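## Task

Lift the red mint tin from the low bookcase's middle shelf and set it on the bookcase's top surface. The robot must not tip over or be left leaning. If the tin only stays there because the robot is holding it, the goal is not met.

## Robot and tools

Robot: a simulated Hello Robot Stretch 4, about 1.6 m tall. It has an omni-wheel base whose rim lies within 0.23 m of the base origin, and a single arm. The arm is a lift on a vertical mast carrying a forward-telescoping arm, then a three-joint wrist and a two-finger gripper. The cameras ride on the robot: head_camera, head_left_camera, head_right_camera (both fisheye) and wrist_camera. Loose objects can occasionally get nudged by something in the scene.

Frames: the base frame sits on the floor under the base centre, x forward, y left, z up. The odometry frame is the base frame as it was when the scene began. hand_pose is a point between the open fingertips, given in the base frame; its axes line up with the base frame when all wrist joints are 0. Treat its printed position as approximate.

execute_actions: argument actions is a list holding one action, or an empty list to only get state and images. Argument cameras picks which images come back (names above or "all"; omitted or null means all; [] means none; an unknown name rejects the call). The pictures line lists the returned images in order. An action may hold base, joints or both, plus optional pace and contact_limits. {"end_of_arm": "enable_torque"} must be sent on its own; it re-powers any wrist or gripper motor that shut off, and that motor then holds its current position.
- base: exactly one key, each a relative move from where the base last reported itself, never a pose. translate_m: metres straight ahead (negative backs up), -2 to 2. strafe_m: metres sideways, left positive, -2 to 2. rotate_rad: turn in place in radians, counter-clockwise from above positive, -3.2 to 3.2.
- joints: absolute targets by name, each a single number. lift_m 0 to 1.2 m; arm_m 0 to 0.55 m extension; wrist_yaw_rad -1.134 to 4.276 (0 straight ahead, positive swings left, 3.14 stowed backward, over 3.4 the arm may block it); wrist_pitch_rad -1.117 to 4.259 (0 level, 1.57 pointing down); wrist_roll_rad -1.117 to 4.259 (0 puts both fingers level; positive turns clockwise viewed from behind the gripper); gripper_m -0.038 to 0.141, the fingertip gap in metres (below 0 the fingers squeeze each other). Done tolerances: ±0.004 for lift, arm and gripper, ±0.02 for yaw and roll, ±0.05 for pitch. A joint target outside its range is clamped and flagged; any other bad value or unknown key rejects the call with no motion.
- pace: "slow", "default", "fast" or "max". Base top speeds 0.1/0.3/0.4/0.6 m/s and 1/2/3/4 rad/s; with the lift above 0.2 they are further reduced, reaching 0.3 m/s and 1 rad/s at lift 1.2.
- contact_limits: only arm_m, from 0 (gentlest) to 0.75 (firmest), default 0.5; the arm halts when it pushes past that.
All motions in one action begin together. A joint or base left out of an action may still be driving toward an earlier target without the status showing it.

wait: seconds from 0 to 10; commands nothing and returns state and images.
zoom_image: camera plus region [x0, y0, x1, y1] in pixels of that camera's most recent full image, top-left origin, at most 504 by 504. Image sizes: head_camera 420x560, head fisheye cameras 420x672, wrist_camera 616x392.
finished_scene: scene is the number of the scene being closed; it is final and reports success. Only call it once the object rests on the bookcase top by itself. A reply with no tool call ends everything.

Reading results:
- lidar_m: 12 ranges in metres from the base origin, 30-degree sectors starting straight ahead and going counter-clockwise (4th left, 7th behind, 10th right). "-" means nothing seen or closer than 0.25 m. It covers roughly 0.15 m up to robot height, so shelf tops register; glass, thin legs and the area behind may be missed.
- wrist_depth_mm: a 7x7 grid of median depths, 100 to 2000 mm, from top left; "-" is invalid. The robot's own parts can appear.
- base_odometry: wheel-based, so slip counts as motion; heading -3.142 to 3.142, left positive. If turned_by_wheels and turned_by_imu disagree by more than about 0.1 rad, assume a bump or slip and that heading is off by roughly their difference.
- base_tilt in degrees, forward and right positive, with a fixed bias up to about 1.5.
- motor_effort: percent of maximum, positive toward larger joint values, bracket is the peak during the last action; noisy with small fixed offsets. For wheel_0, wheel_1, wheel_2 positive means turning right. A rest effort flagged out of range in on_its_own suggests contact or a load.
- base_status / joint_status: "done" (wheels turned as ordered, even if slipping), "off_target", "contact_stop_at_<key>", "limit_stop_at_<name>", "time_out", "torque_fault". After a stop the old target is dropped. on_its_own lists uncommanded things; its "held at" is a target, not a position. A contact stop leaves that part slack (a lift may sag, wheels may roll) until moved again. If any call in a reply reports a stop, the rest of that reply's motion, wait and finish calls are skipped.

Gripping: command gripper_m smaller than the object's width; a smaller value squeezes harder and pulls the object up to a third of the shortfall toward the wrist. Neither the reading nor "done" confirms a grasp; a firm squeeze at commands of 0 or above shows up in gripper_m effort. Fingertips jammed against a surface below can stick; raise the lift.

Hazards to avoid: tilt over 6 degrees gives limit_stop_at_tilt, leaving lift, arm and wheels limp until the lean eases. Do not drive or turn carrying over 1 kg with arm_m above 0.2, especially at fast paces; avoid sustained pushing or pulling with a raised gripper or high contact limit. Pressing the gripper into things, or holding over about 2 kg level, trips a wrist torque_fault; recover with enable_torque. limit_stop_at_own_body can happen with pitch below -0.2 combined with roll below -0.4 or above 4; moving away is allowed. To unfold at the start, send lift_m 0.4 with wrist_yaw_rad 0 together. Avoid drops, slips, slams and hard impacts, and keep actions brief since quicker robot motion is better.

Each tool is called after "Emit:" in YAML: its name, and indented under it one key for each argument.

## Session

Emit:
execute_actions:
  actions: []

Scene clock: 0.00 s.
base_odometry: x=+0.000 y=+0.000 heading=+0.000 (m, m, rad; odometry frame)
turned_by_wheels: +0.000 (rad since the last result)
turned_by_imu: +0.000 (rad since the last result)
base_tilt: forward=+0.4 right=+0.1 (deg)
lidar_m: 0.64 0.67 1.25 2.82 2.94 3.49 3.61 1.32 0.93 0.87 0.97 0.67
base_status: not commanded
joint_positions: lift_m=+0.277 arm_m=+0.000 wrist_yaw_rad=+3.066 wrist_pitch_rad=-0.003 wrist_roll_rad=+0.003 gripper_m=+0.057
joint_status: not commanded
motor_effort: lift_m=+18 arm_m=-1 wrist_yaw_rad=-3 wrist_pitch_rad=-7 wrist_roll_rad=+1 gripper_m=-5 wheel_0=+0 wheel_1=+0 wheel_2=+0 (%)
hand_pose: x=-0.1103 y=+0.1089 z=+0.4561 quat_wxyz=(+0.038, +0.002, +0.001, +0.999) (m; base frame)
wrist_depth_mm: - 138 - - - - - / - 137 - - - - - / 105 136 262 - - - - / 119 137 - - - - - / 1618 - - - - - - / 1576 1808 213 1921 1808 - - / 1138 1078 1118 1255 1098 1336 1336
pictures: head_camera, head_left_camera, head_right_camera, wrist_camera
Images, in order (width x height): head_camera 420x560, head_left_camera 420x672, head_right_camera 420x672, wrist_camera 616x392.

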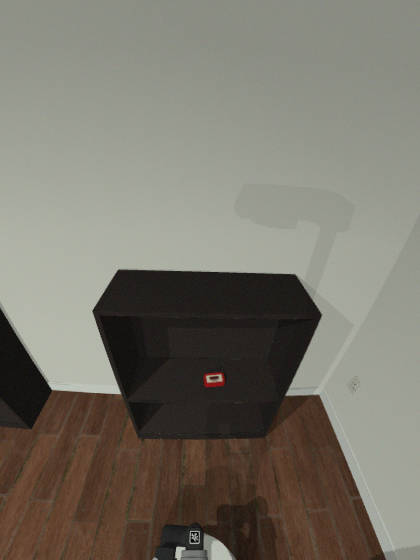

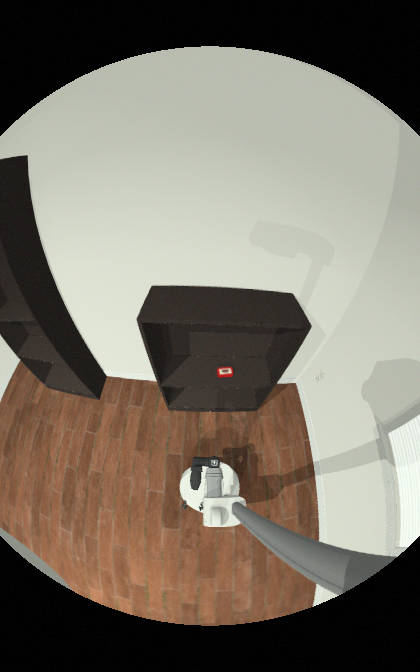

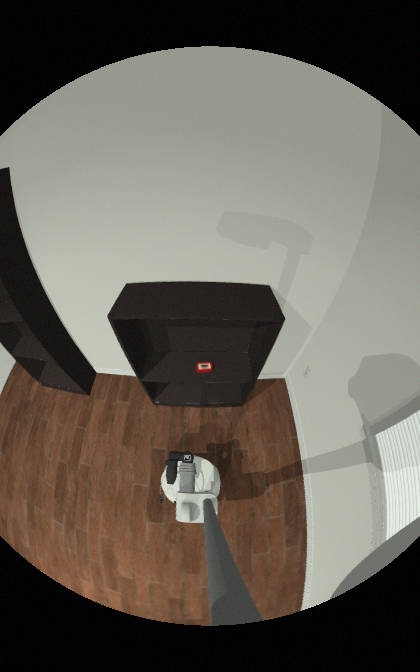

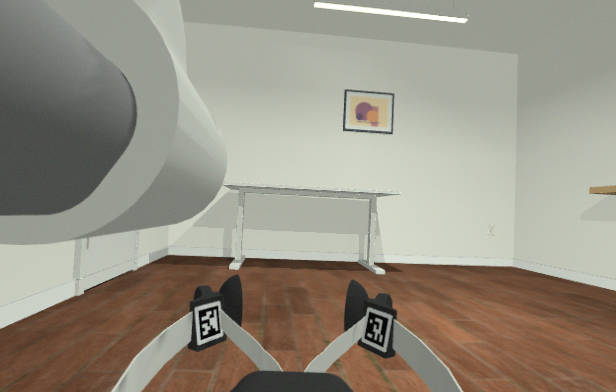

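Emit:
execute_actions:
  actions:
    - {"joints":{"lift_m":0.5,"wrist_yaw_rad":0,"wrist_pitch_rad":0.6,"gripper_m":0.13},"pace":"fast"}
  cameras: ["head_camera","wrist_camera"]

Scene clock: 12.40 s.
base_odometry: x=+0.000 y=+0.000 heading=+0.000 (m, m, rad; odometry frame)
turned_by_wheels: +0.000 (rad since the last result)
turned_by_imu: -0.001 (rad since the last result)
base_tilt: forward=+0.4 right=+0.0 (deg)
lidar_m: 0.64 0.67 1.26 2.82 2.94 3.50 3.60 1.34 0.93 0.86 0.96 0.68
base_status: not commanded
joint_positions: lift_m=+0.500 arm_m=+0.000 wrist_yaw_rad=+0.001 wrist_pitch_rad=+0.602 wrist_roll_rad=+0.003 gripper_m=+0.130
joint_status: all done
motor_effort: lift_m=+21(23) arm_m=-1(1) wrist_yaw_rad=-4(10) wrist_pitch_rad=-6(6) wrist_roll_rad=-1(0) gripper_m=+0(1) wheel_0=+0(0) wheel_1=+0(0) wheel_2=+0(0) (%)
hand_pose: x=+0.4087 y=-0.0873 z=+0.5146 quat_wxyz=(+0.955, +0.001, +0.296, +0.000) (m; base frame)
wrist_depth_mm: 597 609 609 603 609 603 480 / 574 640 647 654 654 640 477 / 473 469 473 492 512 525 473 / 621 798 798 788 798 615 517 / 627 842 842 842 854 647 917 / 661 206 723 732 732 647 931 / 668 654 668 154 668 732 778
pictures: head_camera, wrist_camera
Images, in order (width x height): head_camera 420x560, wrist_camera 616x392.

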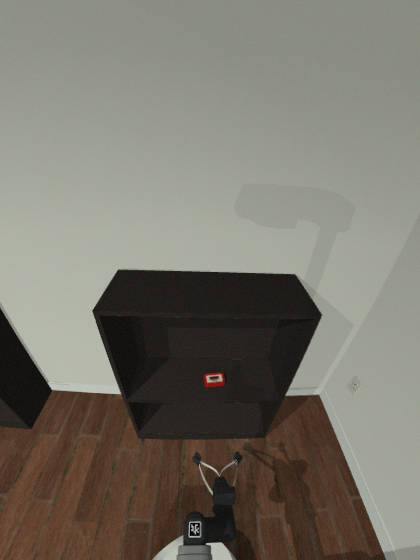

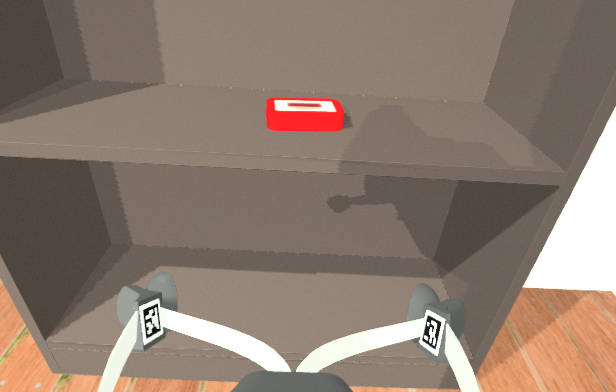

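Emit:
execute_actions:
  actions:
    - {"joints":{"lift_m":0.55,"arm_m":0.25,"gripper_m":0.14},"pace":"fast"}
  cameras: ["head_camera","wrist_camera"]

Scene clock: 37.33 s.
base_odometry: x=+0.000 y=+0.000 heading=+0.000 (m, m, rad; odometry frame)
turned_by_wheels: +0.000 (rad since the last result)
turned_by_imu: -0.001 (rad since the last result)
base_tilt: forward=+0.4 right=+0.0 (deg)
lidar_m: 0.64 0.68 1.26 2.81 2.92 3.50 3.60 1.33 0.93 0.88 0.96 0.68
base_status: not commanded
joint_positions: lift_m=+0.550 arm_m=+0.249 wrist_yaw_rad=+0.000 wrist_pitch_rad=+0.602 wrist_roll_rad=+0.003 gripper_m=+0.140
joint_status: all done
motor_effort: lift_m=+21(23) arm_m=+5(6) wrist_yaw_rad=-1(3) wrist_pitch_rad=-5(6) wrist_roll_rad=-1(1) gripper_m=-2(2) wheel_0=+0(0) wheel_1=+0(0) wheel_2=+0(0) (%)
hand_pose: x=+0.6578 y=-0.0874 z=+0.5646 quat_wxyz=(+0.955, +0.001, +0.296, +0.000) (m; base frame)
wrist_depth_mm: 382 379 382 382 382 382 379 / 415 415 415 415 413 415 410 / 452 452 449 452 452 449 439 / 430 442 455 462 477 477 455 / 353 362 355 338 387 392 399 / 298 205 310 317 312 320 332 / 265 264 268 156 268 273 283
pictures: head_camera, wrist_camera
Images, in order (width x height): head_camera 420x560, wrist_camera 616x392.

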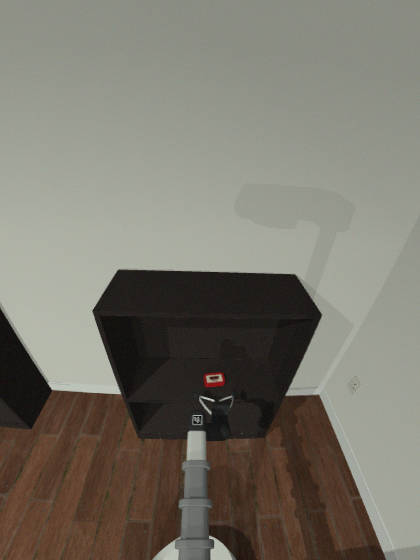

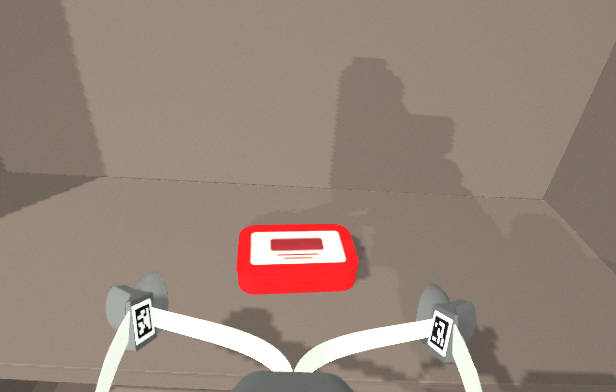

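Emit:
execute_actions:
  actions:
    - {"joints":{"lift_m":0.51,"arm_m":0.376},"pace":"fast"}
  cameras: ["head_camera","wrist_camera"]

Scene clock: 53.83 s.
base_odometry: x=+0.000 y=+0.000 heading=+0.000 (m, m, rad; odometry frame)
turned_by_wheels: +0.000 (rad since the last result)
turned_by_imu: -0.001 (rad since the last result)
base_tilt: forward=+0.3 right=+0.0 (deg)
lidar_m: 0.63 0.67 1.25 2.81 2.95 3.51 3.61 1.34 0.94 0.88 0.97 0.69
base_status: not commanded
joint_positions: lift_m=+0.510 arm_m=+0.375 wrist_yaw_rad=+0.000 wrist_pitch_rad=+0.602 wrist_roll_rad=+0.003 gripper_m=+0.140
joint_status: all done
motor_effort: lift_m=+15(19) arm_m=+5(9) wrist_yaw_rad=-1(2) wrist_pitch_rad=-5(6) wrist_roll_rad=-1(1) gripper_m=-1(0) wheel_0=+0(0) wheel_1=+0(0) wheel_2=+0(0) (%)
hand_pose: x=+0.7838 y=-0.0874 z=+0.5251 quat_wxyz=(+0.955, +0.001, +0.296, +0.000) (m; base frame)
wrist_depth_mm: 266 265 266 266 267 266 266 / 289 289 289 289 289 289 289 / 314 314 314 314 314 314 314 / 340 340 345 343 343 345 345 / 297 301 309 317 324 329 336 / 252 206 232 235 237 267 279 / 218 216 200 156 211 229 238
pictures: head_camera, wrist_camera
Images, in order (width x height): head_camera 420x560, wrist_camera 616x392.

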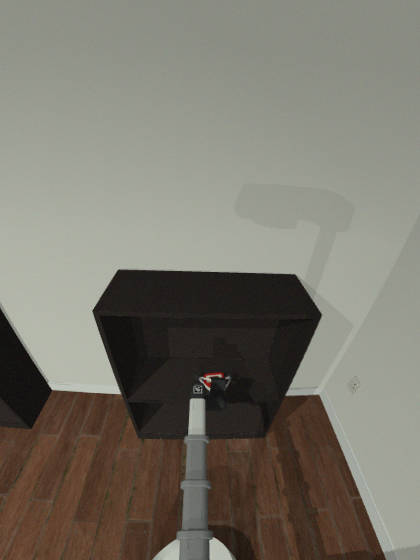

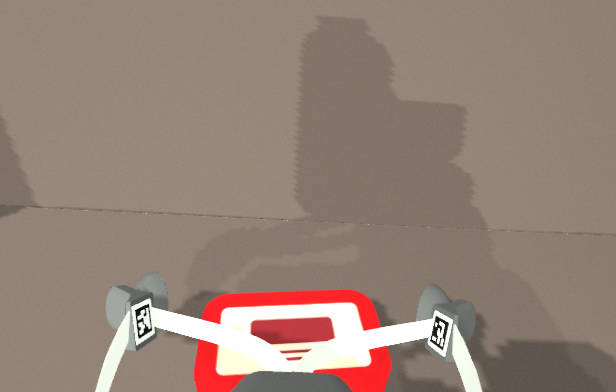

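Emit:
execute_actions:
  actions:
    - {"joints":{"lift_m":0.575},"pace":"fast"}
  cameras: []

Emit:
execute_actions:
  actions:
    - {"joints":{"arm_m":0.436,"wrist_pitch_rad":0.9},"pace":"fast"}
  cameras: ["head_camera","wrist_camera"]

Scene clock: 78.40 s.
base_odometry: x=+0.000 y=+0.000 heading=+0.000 (m, m, rad; odometry frame)
turned_by_wheels: +0.000 (rad since the last result)
turned_by_imu: -0.001 (rad since the last result)
base_tilt: forward=+0.4 right=+0.0 (deg)
lidar_m: 0.64 0.67 1.26 2.81 2.92 3.50 3.62 1.32 0.92 0.88 0.96 0.66
base_status: not commanded
joint_positions: lift_m=+0.575 arm_m=+0.375 wrist_yaw_rad=+0.000 wrist_pitch_rad=+0.602 wrist_roll_rad=+0.003 gripper_m=+0.140
joint_status: all done
motor_effort: lift_m=+21(20) arm_m=+5(5) wrist_yaw_rad=-3(4) wrist_pitch_rad=-6(6) wrist_roll_rad=+1(1) gripper_m=-2(4) wheel_0=+0(0) wheel_1=+0(0) wheel_2=+0(0) (%)
hand_pose: x=+0.7838 y=-0.0874 z=+0.5896 quat_wxyz=(+0.955, +0.001, +0.297, +0.000) (m; base frame)
wrist_depth_mm: 266 266 266 266 267 265 265 / 289 289 289 289 287 287 287 / 314 315 314 314 315 314 314 / 343 343 343 345 347 345 343 / 373 373 377 379 384 382 382 / 327 206 340 347 342 349 362 / 283 282 277 157 294 300 310
pictures: none
No camera images: the call's "cameras" was empty. Leave "cameras" out to get every camera's image.

Scene clock: 79.30 s.
base_odometry: x=+0.000 y=+0.000 heading=+0.000 (m, m, rad; odometry frame)
turned_by_wheels: +0.000 (rad since the last result)
turned_by_imu: +0.000 (rad since the last result)
base_tilt: forward=+0.3 right=+0.0 (deg)
lidar_m: 0.64 0.67 1.26 2.80 2.94 3.50 3.63 1.33 0.94 0.88 0.97 0.68
base_status: not commanded
joint_positions: lift_m=+0.575 arm_m=+0.435 wrist_yaw_rad=+0.000 wrist_pitch_rad=+0.901 wrist_roll_rad=+0.003 gripper_m=+0.140
joint_status: all done
motor_effort: lift_m=+21(21) arm_m=+5(6) wrist_yaw_rad=+0(2) wrist_pitch_rad=-4(6) wrist_roll_rad=+0(1) gripper_m=-2(1) wheel_0=+0(0) wheel_1=+0(0) wheel_2=+0(0) (%)
hand_pose: x=+0.7851 y=-0.0874 z=+0.5268 quat_wxyz=(+0.900, +0.001, +0.436, -0.001) (m; base frame)
wrist_depth_mm: 235 234 234 233 232 230 229 / 266 266 264 264 263 260 258 / 309 306 306 303 301 298 297 / 310 315 322 327 330 330 336 / 276 281 286 291 296 298 301 / 248 206 232 236 237 264 271 / 228 227 211 157 220 237 245
pictures: head_camera, wrist_camera
Images, in order (width x height): head_camera 420x560, wrist_camera 616x392.

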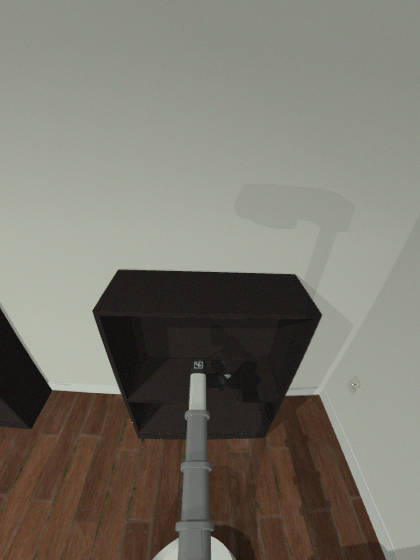

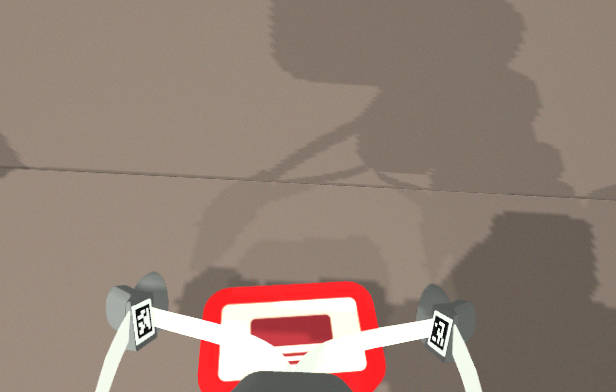

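Emit:
execute_actions:
  actions:
    - {"joints":{"lift_m":0.542},"pace":"slow"}
  cameras: ["wrist_camera"]

Scene clock: 89.57 s.
base_odometry: x=+0.000 y=+0.000 heading=+0.000 (m, m, rad; odometry frame)
turned_by_wheels: +0.000 (rad since the last result)
turned_by_imu: -0.001 (rad since the last result)
base_tilt: forward=+0.3 right=+0.0 (deg)
lidar_m: 0.64 0.67 1.26 2.81 2.93 3.50 3.62 1.32 0.93 0.87 0.95 0.68
base_status: not commanded
joint_positions: lift_m=+0.543 arm_m=+0.435 wrist_yaw_rad=-0.004 wrist_pitch_rad=+0.898 wrist_roll_rad=+0.003 gripper_m=+0.140
joint_status: all done
motor_effort: lift_m=+5(19) arm_m=+5(5) wrist_yaw_rad=+10(10) wrist_pitch_rad=+7(7) wrist_roll_rad=-1(0) gripper_m=+0(0) wheel_0=+0(0) wheel_1=+0(0) wheel_2=-2(3) (%)
hand_pose: x=+0.7855 y=-0.0882 z=+0.4957 quat_wxyz=(+0.901, +0.002, +0.434, -0.003) (m; base frame)
wrist_depth_mm: 232 233 232 231 230 229 229 / 264 263 262 260 260 258 256 / 304 303 303 300 300 297 296 / 281 285 293 297 303 309 315 / 251 254 258 263 267 273 276 / 225 194 207 211 220 239 246 / 204 204 183 154 207 214 221
pictures: wrist_camera
Images, in order (width x height): wrist_camera 616x392.

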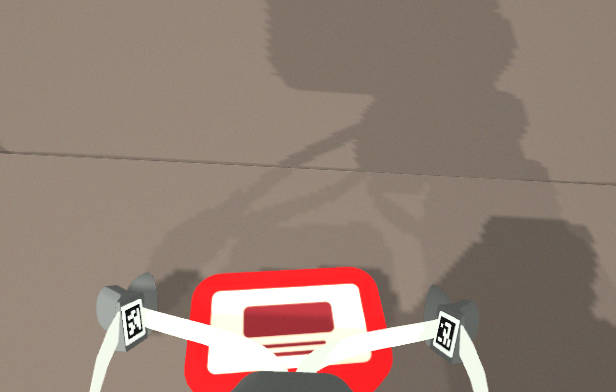

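Emit:
execute_actions:
  actions:
    - {"joints":{"lift_m":0.55,"arm_m":0.418},"pace":"slow"}
  cameras: ["wrist_camera"]

Emit:
execute_actions:
  actions:
    - {"joints":{"lift_m":0.538},"pace":"slow"}
  cameras: ["wrist_camera"]

Scene clock: 112.47 s.
base_odometry: x=+0.000 y=+0.000 heading=+0.000 (m, m, rad; odometry frame)
turned_by_wheels: +0.000 (rad since the last result)
turned_by_imu: -0.001 (rad since the last result)
base_tilt: forward=+0.4 right=-0.1 (deg)
lidar_m: 0.65 0.67 1.25 2.81 2.94 3.49 3.60 1.33 0.93 0.88 0.97 0.67
base_status: not commanded
joint_positions: lift_m=+0.550 arm_m=+0.419 wrist_yaw_rad=+0.001 wrist_pitch_rad=+0.896 wrist_roll_rad=+0.003 gripper_m=+0.140
joint_status: all done
motor_effort: lift_m=+20(21) arm_m=-6(5) wrist_yaw_rad=-4(9) wrist_pitch_rad=+11(13) wrist_roll_rad=+0(1) gripper_m=+0(2) wheel_0=+0(0) wheel_1=+0(0) wheel_2=-1(2) (%)
hand_pose: x=+0.7702 y=-0.0873 z=+0.5027 quat_wxyz=(+0.901, +0.001, +0.433, +0.000) (m; base frame)
wrist_depth_mm: 250 249 249 249 246 245 243 / 283 282 283 279 278 277 274 / 314 315 317 320 319 317 314 / 283 290 294 298 304 309 315 / 253 255 259 235 270 273 276 / 226 204 209 212 214 241 247 / 206 207 203 156 213 216 222
pictures: wrist_camera
Images, in order (width x height): wrist_camera 616x392.

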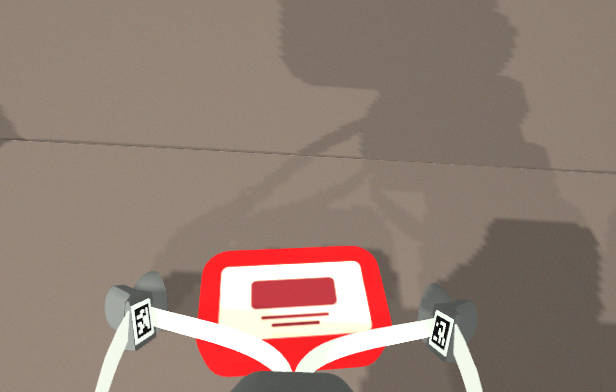

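Scene clock: 113.23 s.
base_odometry: x=+0.000 y=+0.000 heading=+0.000 (m, m, rad; odometry frame)
turned_by_wheels: +0.000 (rad since the last result)
turned_by_imu: +0.000 (rad since the last result)
base_tilt: forward=+0.3 right=+0.0 (deg)
lidar_m: 0.64 0.67 1.25 2.82 2.92 3.51 3.62 1.32 0.93 0.88 0.96 0.68
base_status: not commanded
joint_positions: lift_m=+0.539 arm_m=+0.418 wrist_yaw_rad=-0.003 wrist_pitch_rad=+0.891 wrist_roll_rad=+0.003 gripper_m=+0.140
joint_status: all done
on_its_own: wrist_pitch_rad is at rest, and its effort (+25) is outside its rest range (-23 to +23)
motor_effort: lift_m=+3(21) arm_m=-2(5) wrist_yaw_rad=+7(7) wrist_pitch_rad=+25(25) wrist_roll_rad=+0(0) gripper_m=+0(2) wheel_0=+0(0) wheel_1=+0(0) wheel_2=-2(2) (%)
hand_pose: x=+0.7702 y=-0.0880 z=+0.4930 quat_wxyz=(+0.902, +0.002, +0.431, -0.002) (m; base frame)
wrist_depth_mm: 247 247 247 247 246 245 243 / 281 281 279 278 276 274 274 / 314 310 317 319 319 315 315 / 281 287 293 297 303 310 315 / 251 253 258 234 268 272 277 / 224 191 207 209 216 240 244 / 204 203 190 158 211 213 220
pictures: wrist_camera
Images, in order (width x height): wrist_camera 616x392.

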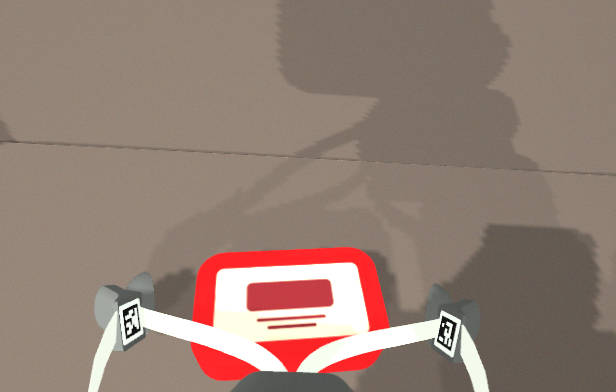

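Emit:
execute_actions:
  actions:
    - {"joints":{"lift_m":0.557},"pace":"slow"}
  cameras: ["wrist_camera"]

Scene clock: 126.67 s.
base_odometry: x=+0.000 y=+0.000 heading=+0.000 (m, m, rad; odometry frame)
turned_by_wheels: +0.000 (rad since the last result)
turned_by_imu: -0.001 (rad since the last result)
base_tilt: forward=+0.3 right=+0.0 (deg)
lidar_m: 0.65 0.68 1.26 2.82 2.93 3.51 3.60 1.33 0.94 0.88 0.95 0.67
base_status: not commanded
joint_positions: lift_m=+0.557 arm_m=+0.418 wrist_yaw_rad=+0.000 wrist_pitch_rad=+0.901 wrist_roll_rad=+0.003 gripper_m=+0.140
joint_status: all done
motor_effort: lift_m=+22(21) arm_m=-2(2) wrist_yaw_rad=-4(7) wrist_pitch_rad=-3(25) wrist_roll_rad=-1(1) gripper_m=-1(3) wheel_0=+0(0) wheel_1=+0(0) wheel_2=-1(2) (%)
hand_pose: x=+0.7683 y=-0.0874 z=+0.5087 quat_wxyz=(+0.900, +0.001, +0.436, -0.001) (m; base frame)
wrist_depth_mm: 251 251 250 249 249 246 245 / 286 286 283 282 281 279 278 / 317 319 320 325 324 320 320 / 289 293 297 304 307 315 320 / 258 260 263 241 273 277 282 / 232 206 214 216 218 245 251 / 211 211 208 156 217 221 227
pictures: wrist_camera
Images, in order (width x height): wrist_camera 616x392.

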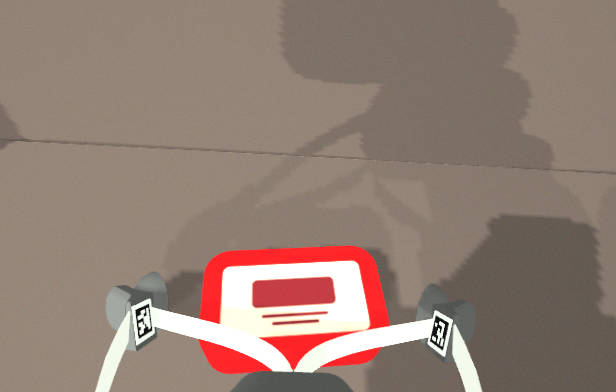

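Emit:
execute_actions:
  actions:
    - {"joints":{"gripper_m":0.06,"lift_m":0.556},"pace":"slow"}
  cameras: ["wrist_camera","head_left_camera"]

Scene clock: 138.07 s.
base_odometry: x=+0.000 y=+0.000 heading=+0.000 (m, m, rad; odometry frame)
turned_by_wheels: +0.000 (rad since the last result)
turned_by_imu: -0.002 (rad since the last result)
base_tilt: forward=+0.3 right=+0.0 (deg)
lidar_m: 0.64 0.68 1.27 2.82 2.92 3.51 3.61 1.34 0.93 0.88 0.98 0.67
base_status: not commanded
joint_positions: lift_m=+0.556 arm_m=+0.418 wrist_yaw_rad=+0.000 wrist_pitch_rad=+0.902 wrist_roll_rad=+0.003 gripper_m=+0.060
joint_status: all done
motor_effort: lift_m=+15(20) arm_m=-2(2) wrist_yaw_rad=-2(4) wrist_pitch_rad=-6(6) wrist_roll_rad=-1(0) gripper_m=-18(21) wheel_0=+0(0) wheel_1=+0(1) wheel_2=-1(1) (%)
hand_pose: x=+0.7681 y=-0.0874 z=+0.5081 quat_wxyz=(+0.900, +0.001, +0.436, -0.001) (m; base frame)
wrist_depth_mm: 252 251 251 250 248 247 246 / 287 286 285 282 282 278 277 / 317 319 320 327 324 320 320 / 287 291 297 301 309 310 319 / 256 259 264 229 272 277 279 / 229 229 202 206 205 248 250 / 208 205 186 187 191 215 226
pictures: head_left_camera, wrist_camera
Images, in order (width x height): head_left_camera 420x672, wrist_camera 616x392.

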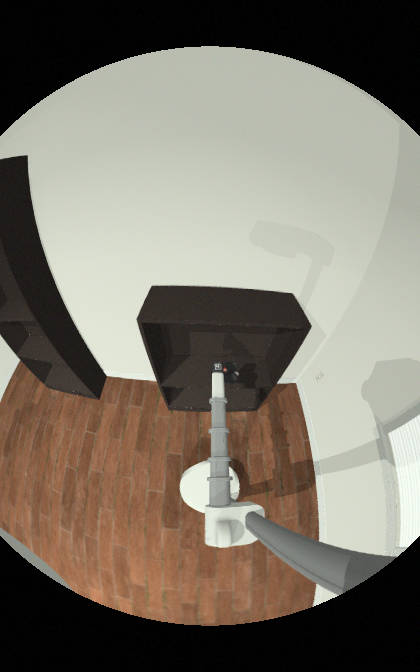

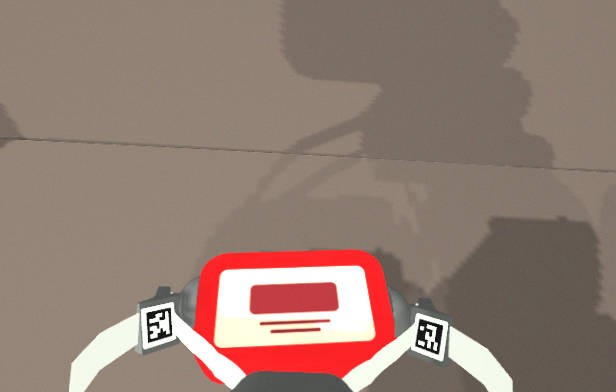

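Gripped. Squeezing slightly more and test-lifting.

Emit:
execute_actions:
  actions:
    - {"joints":{"gripper_m":0.045,"lift_m":0.59}}
  cameras: ["wrist_camera"]

Scene clock: 144.90 s.
base_odometry: x=+0.000 y=+0.000 heading=+0.000 (m, m, rad; odometry frame)
turned_by_wheels: +0.000 (rad since the last result)
turned_by_imu: -0.001 (rad since the last result)
base_tilt: forward=+0.3 right=-0.1 (deg)
lidar_m: 0.65 0.68 1.25 2.81 2.93 3.48 3.61 1.32 0.91 0.88 0.95 0.67
base_status: not commanded
joint_positions: lift_m=+0.590 arm_m=+0.418 wrist_yaw_rad=+0.000 wrist_pitch_rad=+0.902 wrist_roll_rad=+0.003 gripper_m=+0.045
joint_status: all done
motor_effort: lift_m=+22(21) arm_m=-2(2) wrist_yaw_rad=-3(1) wrist_pitch_rad=-7(7) wrist_roll_rad=-2(1) gripper_m=-21(23) wheel_0=+0(0) wheel_1=+0(0) wheel_2=-1(1) (%)
hand_pose: x=+0.7680 y=-0.0874 z=+0.5415 quat_wxyz=(+0.900, +0.001, +0.436, -0.001) (m; base frame)
wrist_depth_mm: 253 252 251 250 248 247 245 / 287 286 283 282 282 279 278 / 332 330 327 327 325 322 320 / 327 332 340 343 349 355 357 / 291 297 301 225 310 317 320 / 263 260 198 202 202 282 286 / 234 236 183 185 187 172 258
pictures: wrist_camera
Images, in order (width x height): wrist_camera 616x392.

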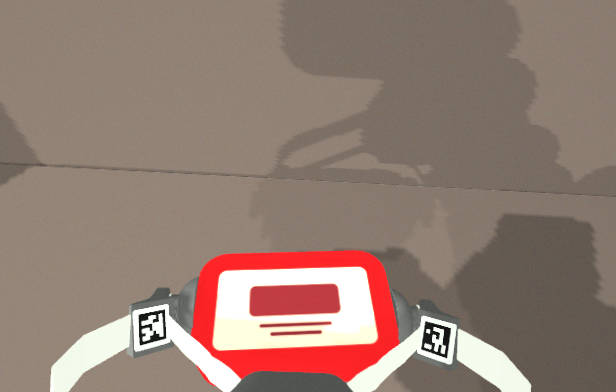

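Emit:
execute_actions:
  actions:
    - {"joints":{"arm_m":0.12},"pace":"fast"}
  cameras: []

Emit:
execute_actions:
  actions:
    - {"joints":{"lift_m":1.19},"pace":"fast"}

Scene clock: 154.60 s.
base_odometry: x=+0.000 y=+0.000 heading=+0.000 (m, m, rad; odometry frame)
turned_by_wheels: +0.000 (rad since the last result)
turned_by_imu: -0.001 (rad since the last result)
base_tilt: forward=+0.4 right=+0.0 (deg)
lidar_m: 0.64 0.67 1.26 2.81 2.92 3.49 3.61 1.31 0.92 0.89 0.97 0.68
base_status: not commanded
joint_positions: lift_m=+0.590 arm_m=+0.121 wrist_yaw_rad=+0.000 wrist_pitch_rad=+0.903 wrist_roll_rad=+0.003 gripper_m=+0.045
joint_status: all done
motor_effort: lift_m=+22(22) arm_m=-5(5) wrist_yaw_rad=-2(4) wrist_pitch_rad=-8(8) wrist_roll_rad=+0(0) gripper_m=-22(20) wheel_0=+0(0) wheel_1=+0(0) wheel_2=-1(1) (%)
hand_pose: x=+0.4705 y=-0.0875 z=+0.5414 quat_wxyz=(+0.900, +0.001, +0.436, -0.001) (m; base frame)
wrist_depth_mm: 521 525 530 535 535 544 477 / 436 445 452 469 473 492 462 / 387 392 397 394 407 415 421 / 621 798 809 820 809 615 462 / 640 741 741 226 750 654 891 / 723 668 199 202 202 715 820 / 668 676 182 185 187 171 732
pictures: none
No camera images: the call's "cameras" was empty. Leave "cameras" out to get every camera's image.

Scene clock: 157.20 s.
base_odometry: x=+0.000 y=+0.000 heading=+0.000 (m, m, rad; odometry frame)
turned_by_wheels: +0.000 (rad since the last result)
turned_by_imu: -0.001 (rad since the last result)
base_tilt: forward=+0.4 right=+0.0 (deg)
lidar_m: 0.64 0.67 1.25 2.81 2.92 3.51 3.93 1.34 0.92 0.89 0.96 0.67
base_status: not commanded
joint_positions: lift_m=+1.190 arm_m=+0.121 wrist_yaw_rad=+0.000 wrist_pitch_rad=+0.902 wrist_roll_rad=+0.003 gripper_m=+0.045
joint_status: all done
motor_effort: lift_m=+21(24) arm_m=-5(5) wrist_yaw_rad=-1(2) wrist_pitch_rad=-7(7) wrist_roll_rad=+0(2) gripper_m=-23(22) wheel_0=+0(0) wheel_1=+0(0) wheel_2=-1(1) (%)
hand_pose: x=+0.4706 y=-0.0875 z=+1.1415 quat_wxyz=(+0.900, +0.001, +0.436, -0.001) (m; base frame)
wrist_depth_mm: 569 564 564 569 580 580 574 / 477 488 492 508 517 539 627 / 404 415 424 433 439 449 473 / 621 831 842 854 831 580 442 / 654 917 946 225 960 654 1042 / 1281 809 198 202 203 809 1160 / 1205 1138 183 184 187 171 1138
pictures: head_camera, head_left_camera, head_right_camera, wrist_camera
Images, in order (width x height): head_camera 420x560, head_left_camera 420x672, head_right_camera 420x672, wrist_camera 616x392.

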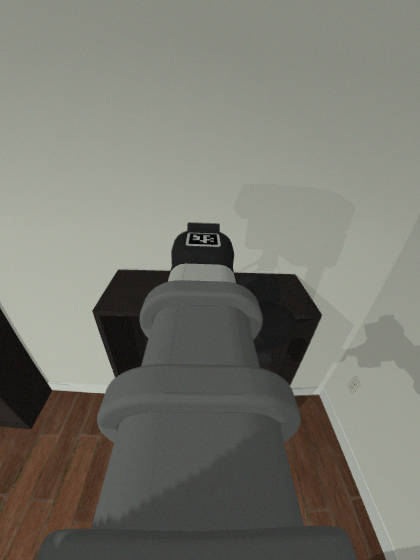

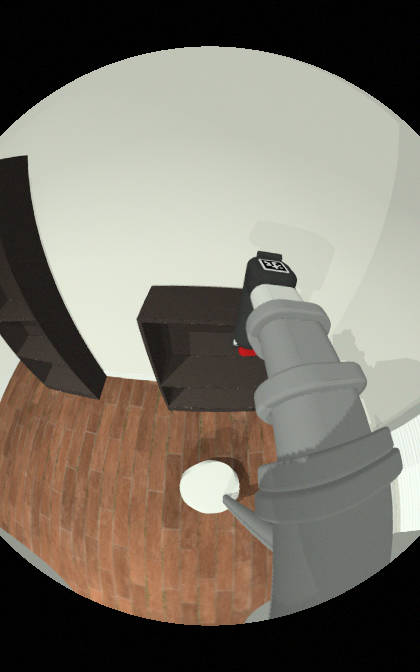

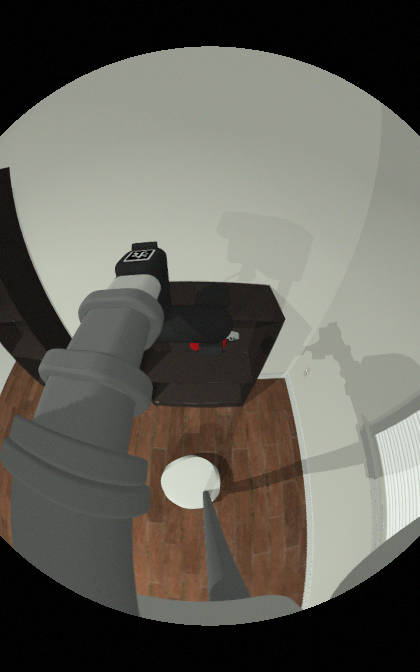

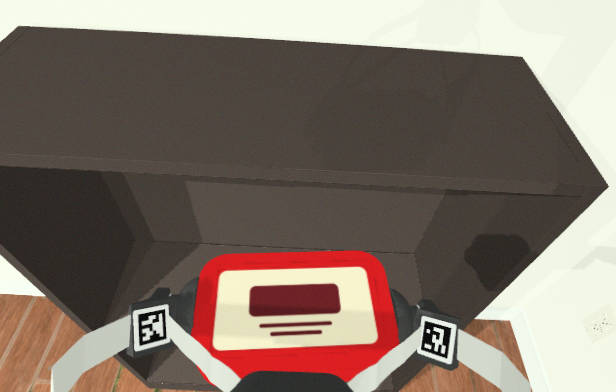

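Emit:
execute_actions:
  actions:
    - {"joints":{"arm_m":0.43},"pace":"fast"}
  cameras: ["wrist_camera"]

Emit:
execute_actions:
  actions:
    - {"joints":{"lift_m":1.145},"pace":"slow"}
  cameras: ["wrist_camera","head_left_camera"]

Scene clock: 170.03 s.
base_odometry: x=+0.000 y=+0.000 heading=+0.000 (m, m, rad; odometry frame)
turned_by_wheels: +0.000 (rad since the last result)
turned_by_imu: -0.001 (rad since the last result)
base_tilt: forward=+0.4 right=+0.0 (deg)
lidar_m: 0.64 0.68 1.27 2.81 2.93 3.50 3.92 1.32 0.93 0.88 0.94 0.68
base_status: not commanded
joint_positions: lift_m=+1.190 arm_m=+0.429 wrist_yaw_rad=+0.000 wrist_pitch_rad=+0.902 wrist_roll_rad=+0.003 gripper_m=+0.045
joint_status: all done
motor_effort: lift_m=+21(21) arm_m=+5(3) wrist_yaw_rad=-1(1) wrist_pitch_rad=-6(7) wrist_roll_rad=-1(1) gripper_m=-21(22) wheel_0=+0(0) wheel_1=+0(0) wheel_2=-1(1) (%)
hand_pose: x=+0.7788 y=-0.0874 z=+1.1416 quat_wxyz=(+0.900, +0.001, +0.436, -0.001) (m; base frame)
wrist_depth_mm: 279 279 278 276 274 272 270 / 319 317 315 312 309 307 306 / 370 368 364 362 357 353 351 / 355 362 373 379 384 392 387 / 322 324 329 227 340 345 349 / 287 285 198 202 203 309 314 / 256 257 183 185 186 171 282
pictures: wrist_camera
Images, in order (width x height): wrist_camera 616x392.

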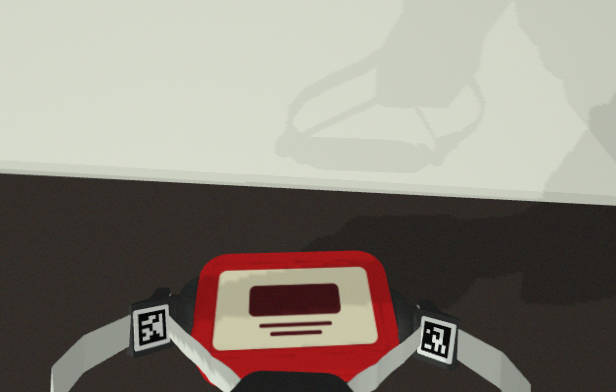

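Scene clock: 171.27 s.
base_odometry: x=+0.000 y=+0.000 heading=+0.000 (m, m, rad; odometry frame)
turned_by_wheels: +0.000 (rad since the last result)
turned_by_imu: +0.000 (rad since the last result)
base_tilt: forward=+0.4 right=+0.0 (deg)
lidar_m: 0.63 0.67 1.27 2.82 2.93 3.48 3.61 1.32 0.93 0.88 0.96 0.67
base_status: not commanded
joint_positions: lift_m=+1.145 arm_m=+0.429 wrist_yaw_rad=+0.000 wrist_pitch_rad=+0.902 wrist_roll_rad=+0.003 gripper_m=+0.045
joint_status: all done
motor_effort: lift_m=+15(19) arm_m=+6(6) wrist_yaw_rad=+0(3) wrist_pitch_rad=-7(7) wrist_roll_rad=+0(0) gripper_m=-21(20) wheel_0=+0(0) wheel_1=+0(0) wheel_2=-1(1) (%)
hand_pose: x=+0.7788 y=-0.0874 z=+1.0971 quat_wxyz=(+0.900, +0.001, +0.436, -0.001) (m; base frame)
wrist_depth_mm: 279 279 279 277 273 271 270 / 319 319 315 310 310 309 304 / 347 345 351 349 355 353 351 / 303 307 314 319 325 330 334 / 270 273 278 227 289 291 296 / 243 240 198 202 203 260 264 / 216 218 183 184 187 171 237
pictures: head_left_camera, wrist_camera
Images, in order (width x height): head_left_camera 420x672, wrist_camera 616x392.

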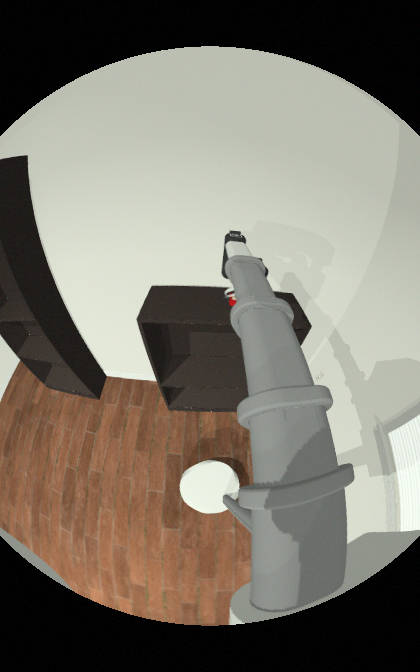

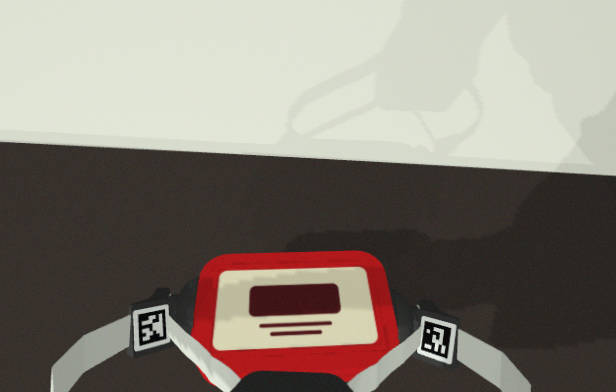

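Emit:
execute_actions:
  actions:
    - {"joints":{"lift_m":1.135},"pace":"slow"}
  cameras: ["wrist_camera"]

Scene clock: 179.50 s.
base_odometry: x=+0.000 y=+0.000 heading=+0.000 (m, m, rad; odometry frame)
turned_by_wheels: +0.000 (rad since the last result)
turned_by_imu: -0.001 (rad since the last result)
base_tilt: forward=+0.4 right=+0.1 (deg)
lidar_m: 0.64 0.66 1.26 2.82 2.93 3.50 3.62 1.31 0.95 0.87 0.98 0.69
base_status: not commanded
joint_positions: lift_m=+1.135 arm_m=+0.429 wrist_yaw_rad=+0.000 wrist_pitch_rad=+0.902 wrist_roll_rad=+0.003 gripper_m=+0.045
joint_status: all done
motor_effort: lift_m=+15(15) arm_m=+5(5) wrist_yaw_rad=-3(3) wrist_pitch_rad=-7(7) wrist_roll_rad=-1(2) gripper_m=-21(20) wheel_0=+0(0) wheel_1=+0(0) wheel_2=-1(1) (%)
hand_pose: x=+0.7788 y=-0.0874 z=+1.0871 quat_wxyz=(+0.900, +0.001, +0.436, -0.001) (m; base frame)
wrist_depth_mm: 279 279 279 277 274 271 270 / 320 317 315 312 309 307 306 / 329 345 343 340 345 345 351 / 290 294 301 304 309 319 322 / 259 262 267 225 276 279 285 / 233 231 199 202 202 250 253 / 208 208 183 185 187 172 229
pictures: wrist_camera
Images, in order (width x height): wrist_camera 616x392.

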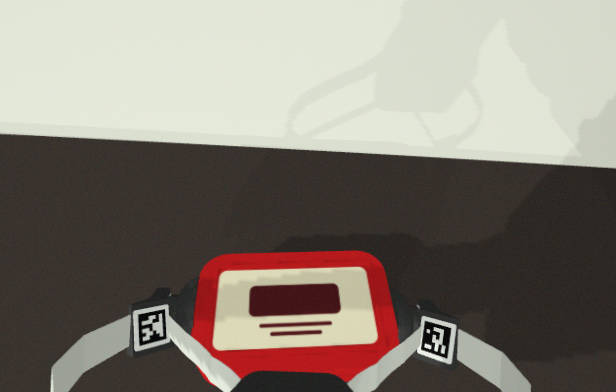

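About 3 mm above the surface; releasing.

Emit:
execute_actions:
  actions:
    - {"joints":{"lift_m":1.133,"gripper_m":0.14},"pace":"slow"}
  cameras: ["wrist_camera"]

Emit:
execute_actions:
  actions:
    - {"joints":{"lift_m":1.19},"pace":"fast"}
  cameras: ["wrist_camera","head_left_camera"]

Scene clock: 189.77 s.
base_odometry: x=+0.000 y=+0.000 heading=+0.000 (m, m, rad; odometry frame)
turned_by_wheels: +0.000 (rad since the last result)
turned_by_imu: -0.002 (rad since the last result)
base_tilt: forward=+0.4 right=+0.0 (deg)
lidar_m: 0.64 0.68 1.26 2.82 2.95 3.50 3.63 1.33 0.94 0.88 0.98 0.67
base_status: not commanded
joint_positions: lift_m=+1.133 arm_m=+0.429 wrist_yaw_rad=+0.000 wrist_pitch_rad=+0.902 wrist_roll_rad=+0.003 gripper_m=+0.140
joint_status: all done
motor_effort: lift_m=+15(17) arm_m=+5(5) wrist_yaw_rad=-3(3) wrist_pitch_rad=-6(7) wrist_roll_rad=+0(0) gripper_m=-1(24) wheel_0=+0(0) wheel_1=+0(0) wheel_2=-1(1) (%)
hand_pose: x=+0.7789 y=-0.0874 z=+1.0851 quat_wxyz=(+0.900, +0.001, +0.436, -0.001) (m; base frame)
wrist_depth_mm: 281 279 278 276 273 272 270 / 320 317 314 310 309 306 306 / 327 334 343 340 347 343 347 / 289 293 298 301 309 314 320 / 258 259 262 242 273 278 283 / 231 205 214 216 219 246 250 / 211 211 208 156 218 222 228
pictures: wrist_camera
Images, in order (width x height): wrist_camera 616x392.

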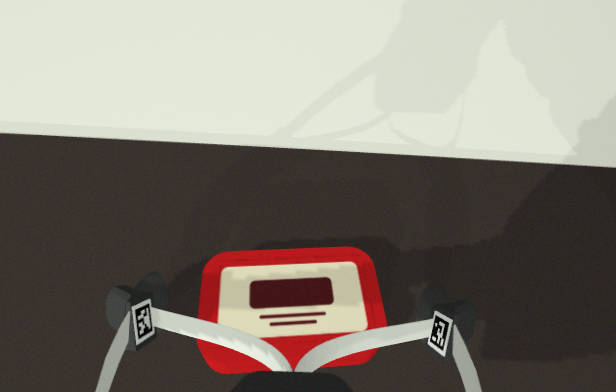

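Scene clock: 190.73 s.
base_odometry: x=+0.000 y=+0.000 heading=+0.000 (m, m, rad; odometry frame)
turned_by_wheels: +0.000 (rad since the last result)
turned_by_imu: +0.000 (rad since the last result)
base_tilt: forward=+0.3 right=+0.0 (deg)
lidar_m: 0.64 0.67 1.24 2.80 2.92 3.49 3.91 1.32 0.93 0.89 0.96 0.67
base_status: not commanded
joint_positions: lift_m=+1.190 arm_m=+0.429 wrist_yaw_rad=+0.000 wrist_pitch_rad=+0.902 wrist_roll_rad=+0.003 gripper_m=+0.140
joint_status: all done
motor_effort: lift_m=+21(22) arm_m=+5(5) wrist_yaw_rad=-4(3) wrist_pitch_rad=-5(5) wrist_roll_rad=+0(1) gripper_m=+0(2) wheel_0=+0(0) wheel_1=+0(0) wheel_2=-1(1) (%)
hand_pose: x=+0.7789 y=-0.0874 z=+1.1417 quat_wxyz=(+0.900, +0.001, +0.436, -0.001) (m; base frame)
wrist_depth_mm: 279 279 277 276 274 272 268 / 319 317 315 314 309 307 304 / 370 370 364 359 355 353 349 / 357 364 370 377 379 387 387 / 320 322 332 336 342 347 349 / 289 205 278 276 300 304 314 / 264 264 252 157 272 276 283
pictures: head_left_camera, wrist_camera
Images, in order (width x height): head_left_camera 420x672, wrist_camera 616x392.

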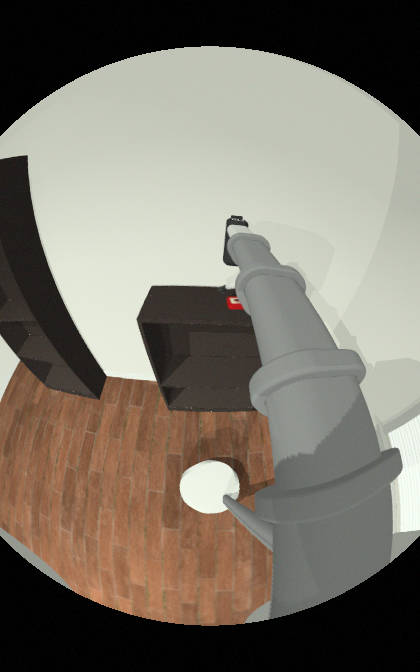

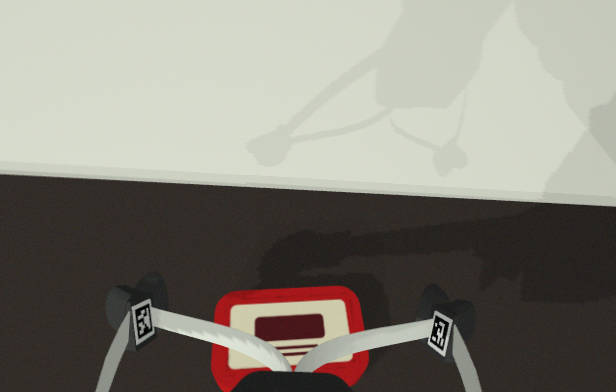

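Emit:
finished_scene:
  scene: 2

The scene is finished: the task was done.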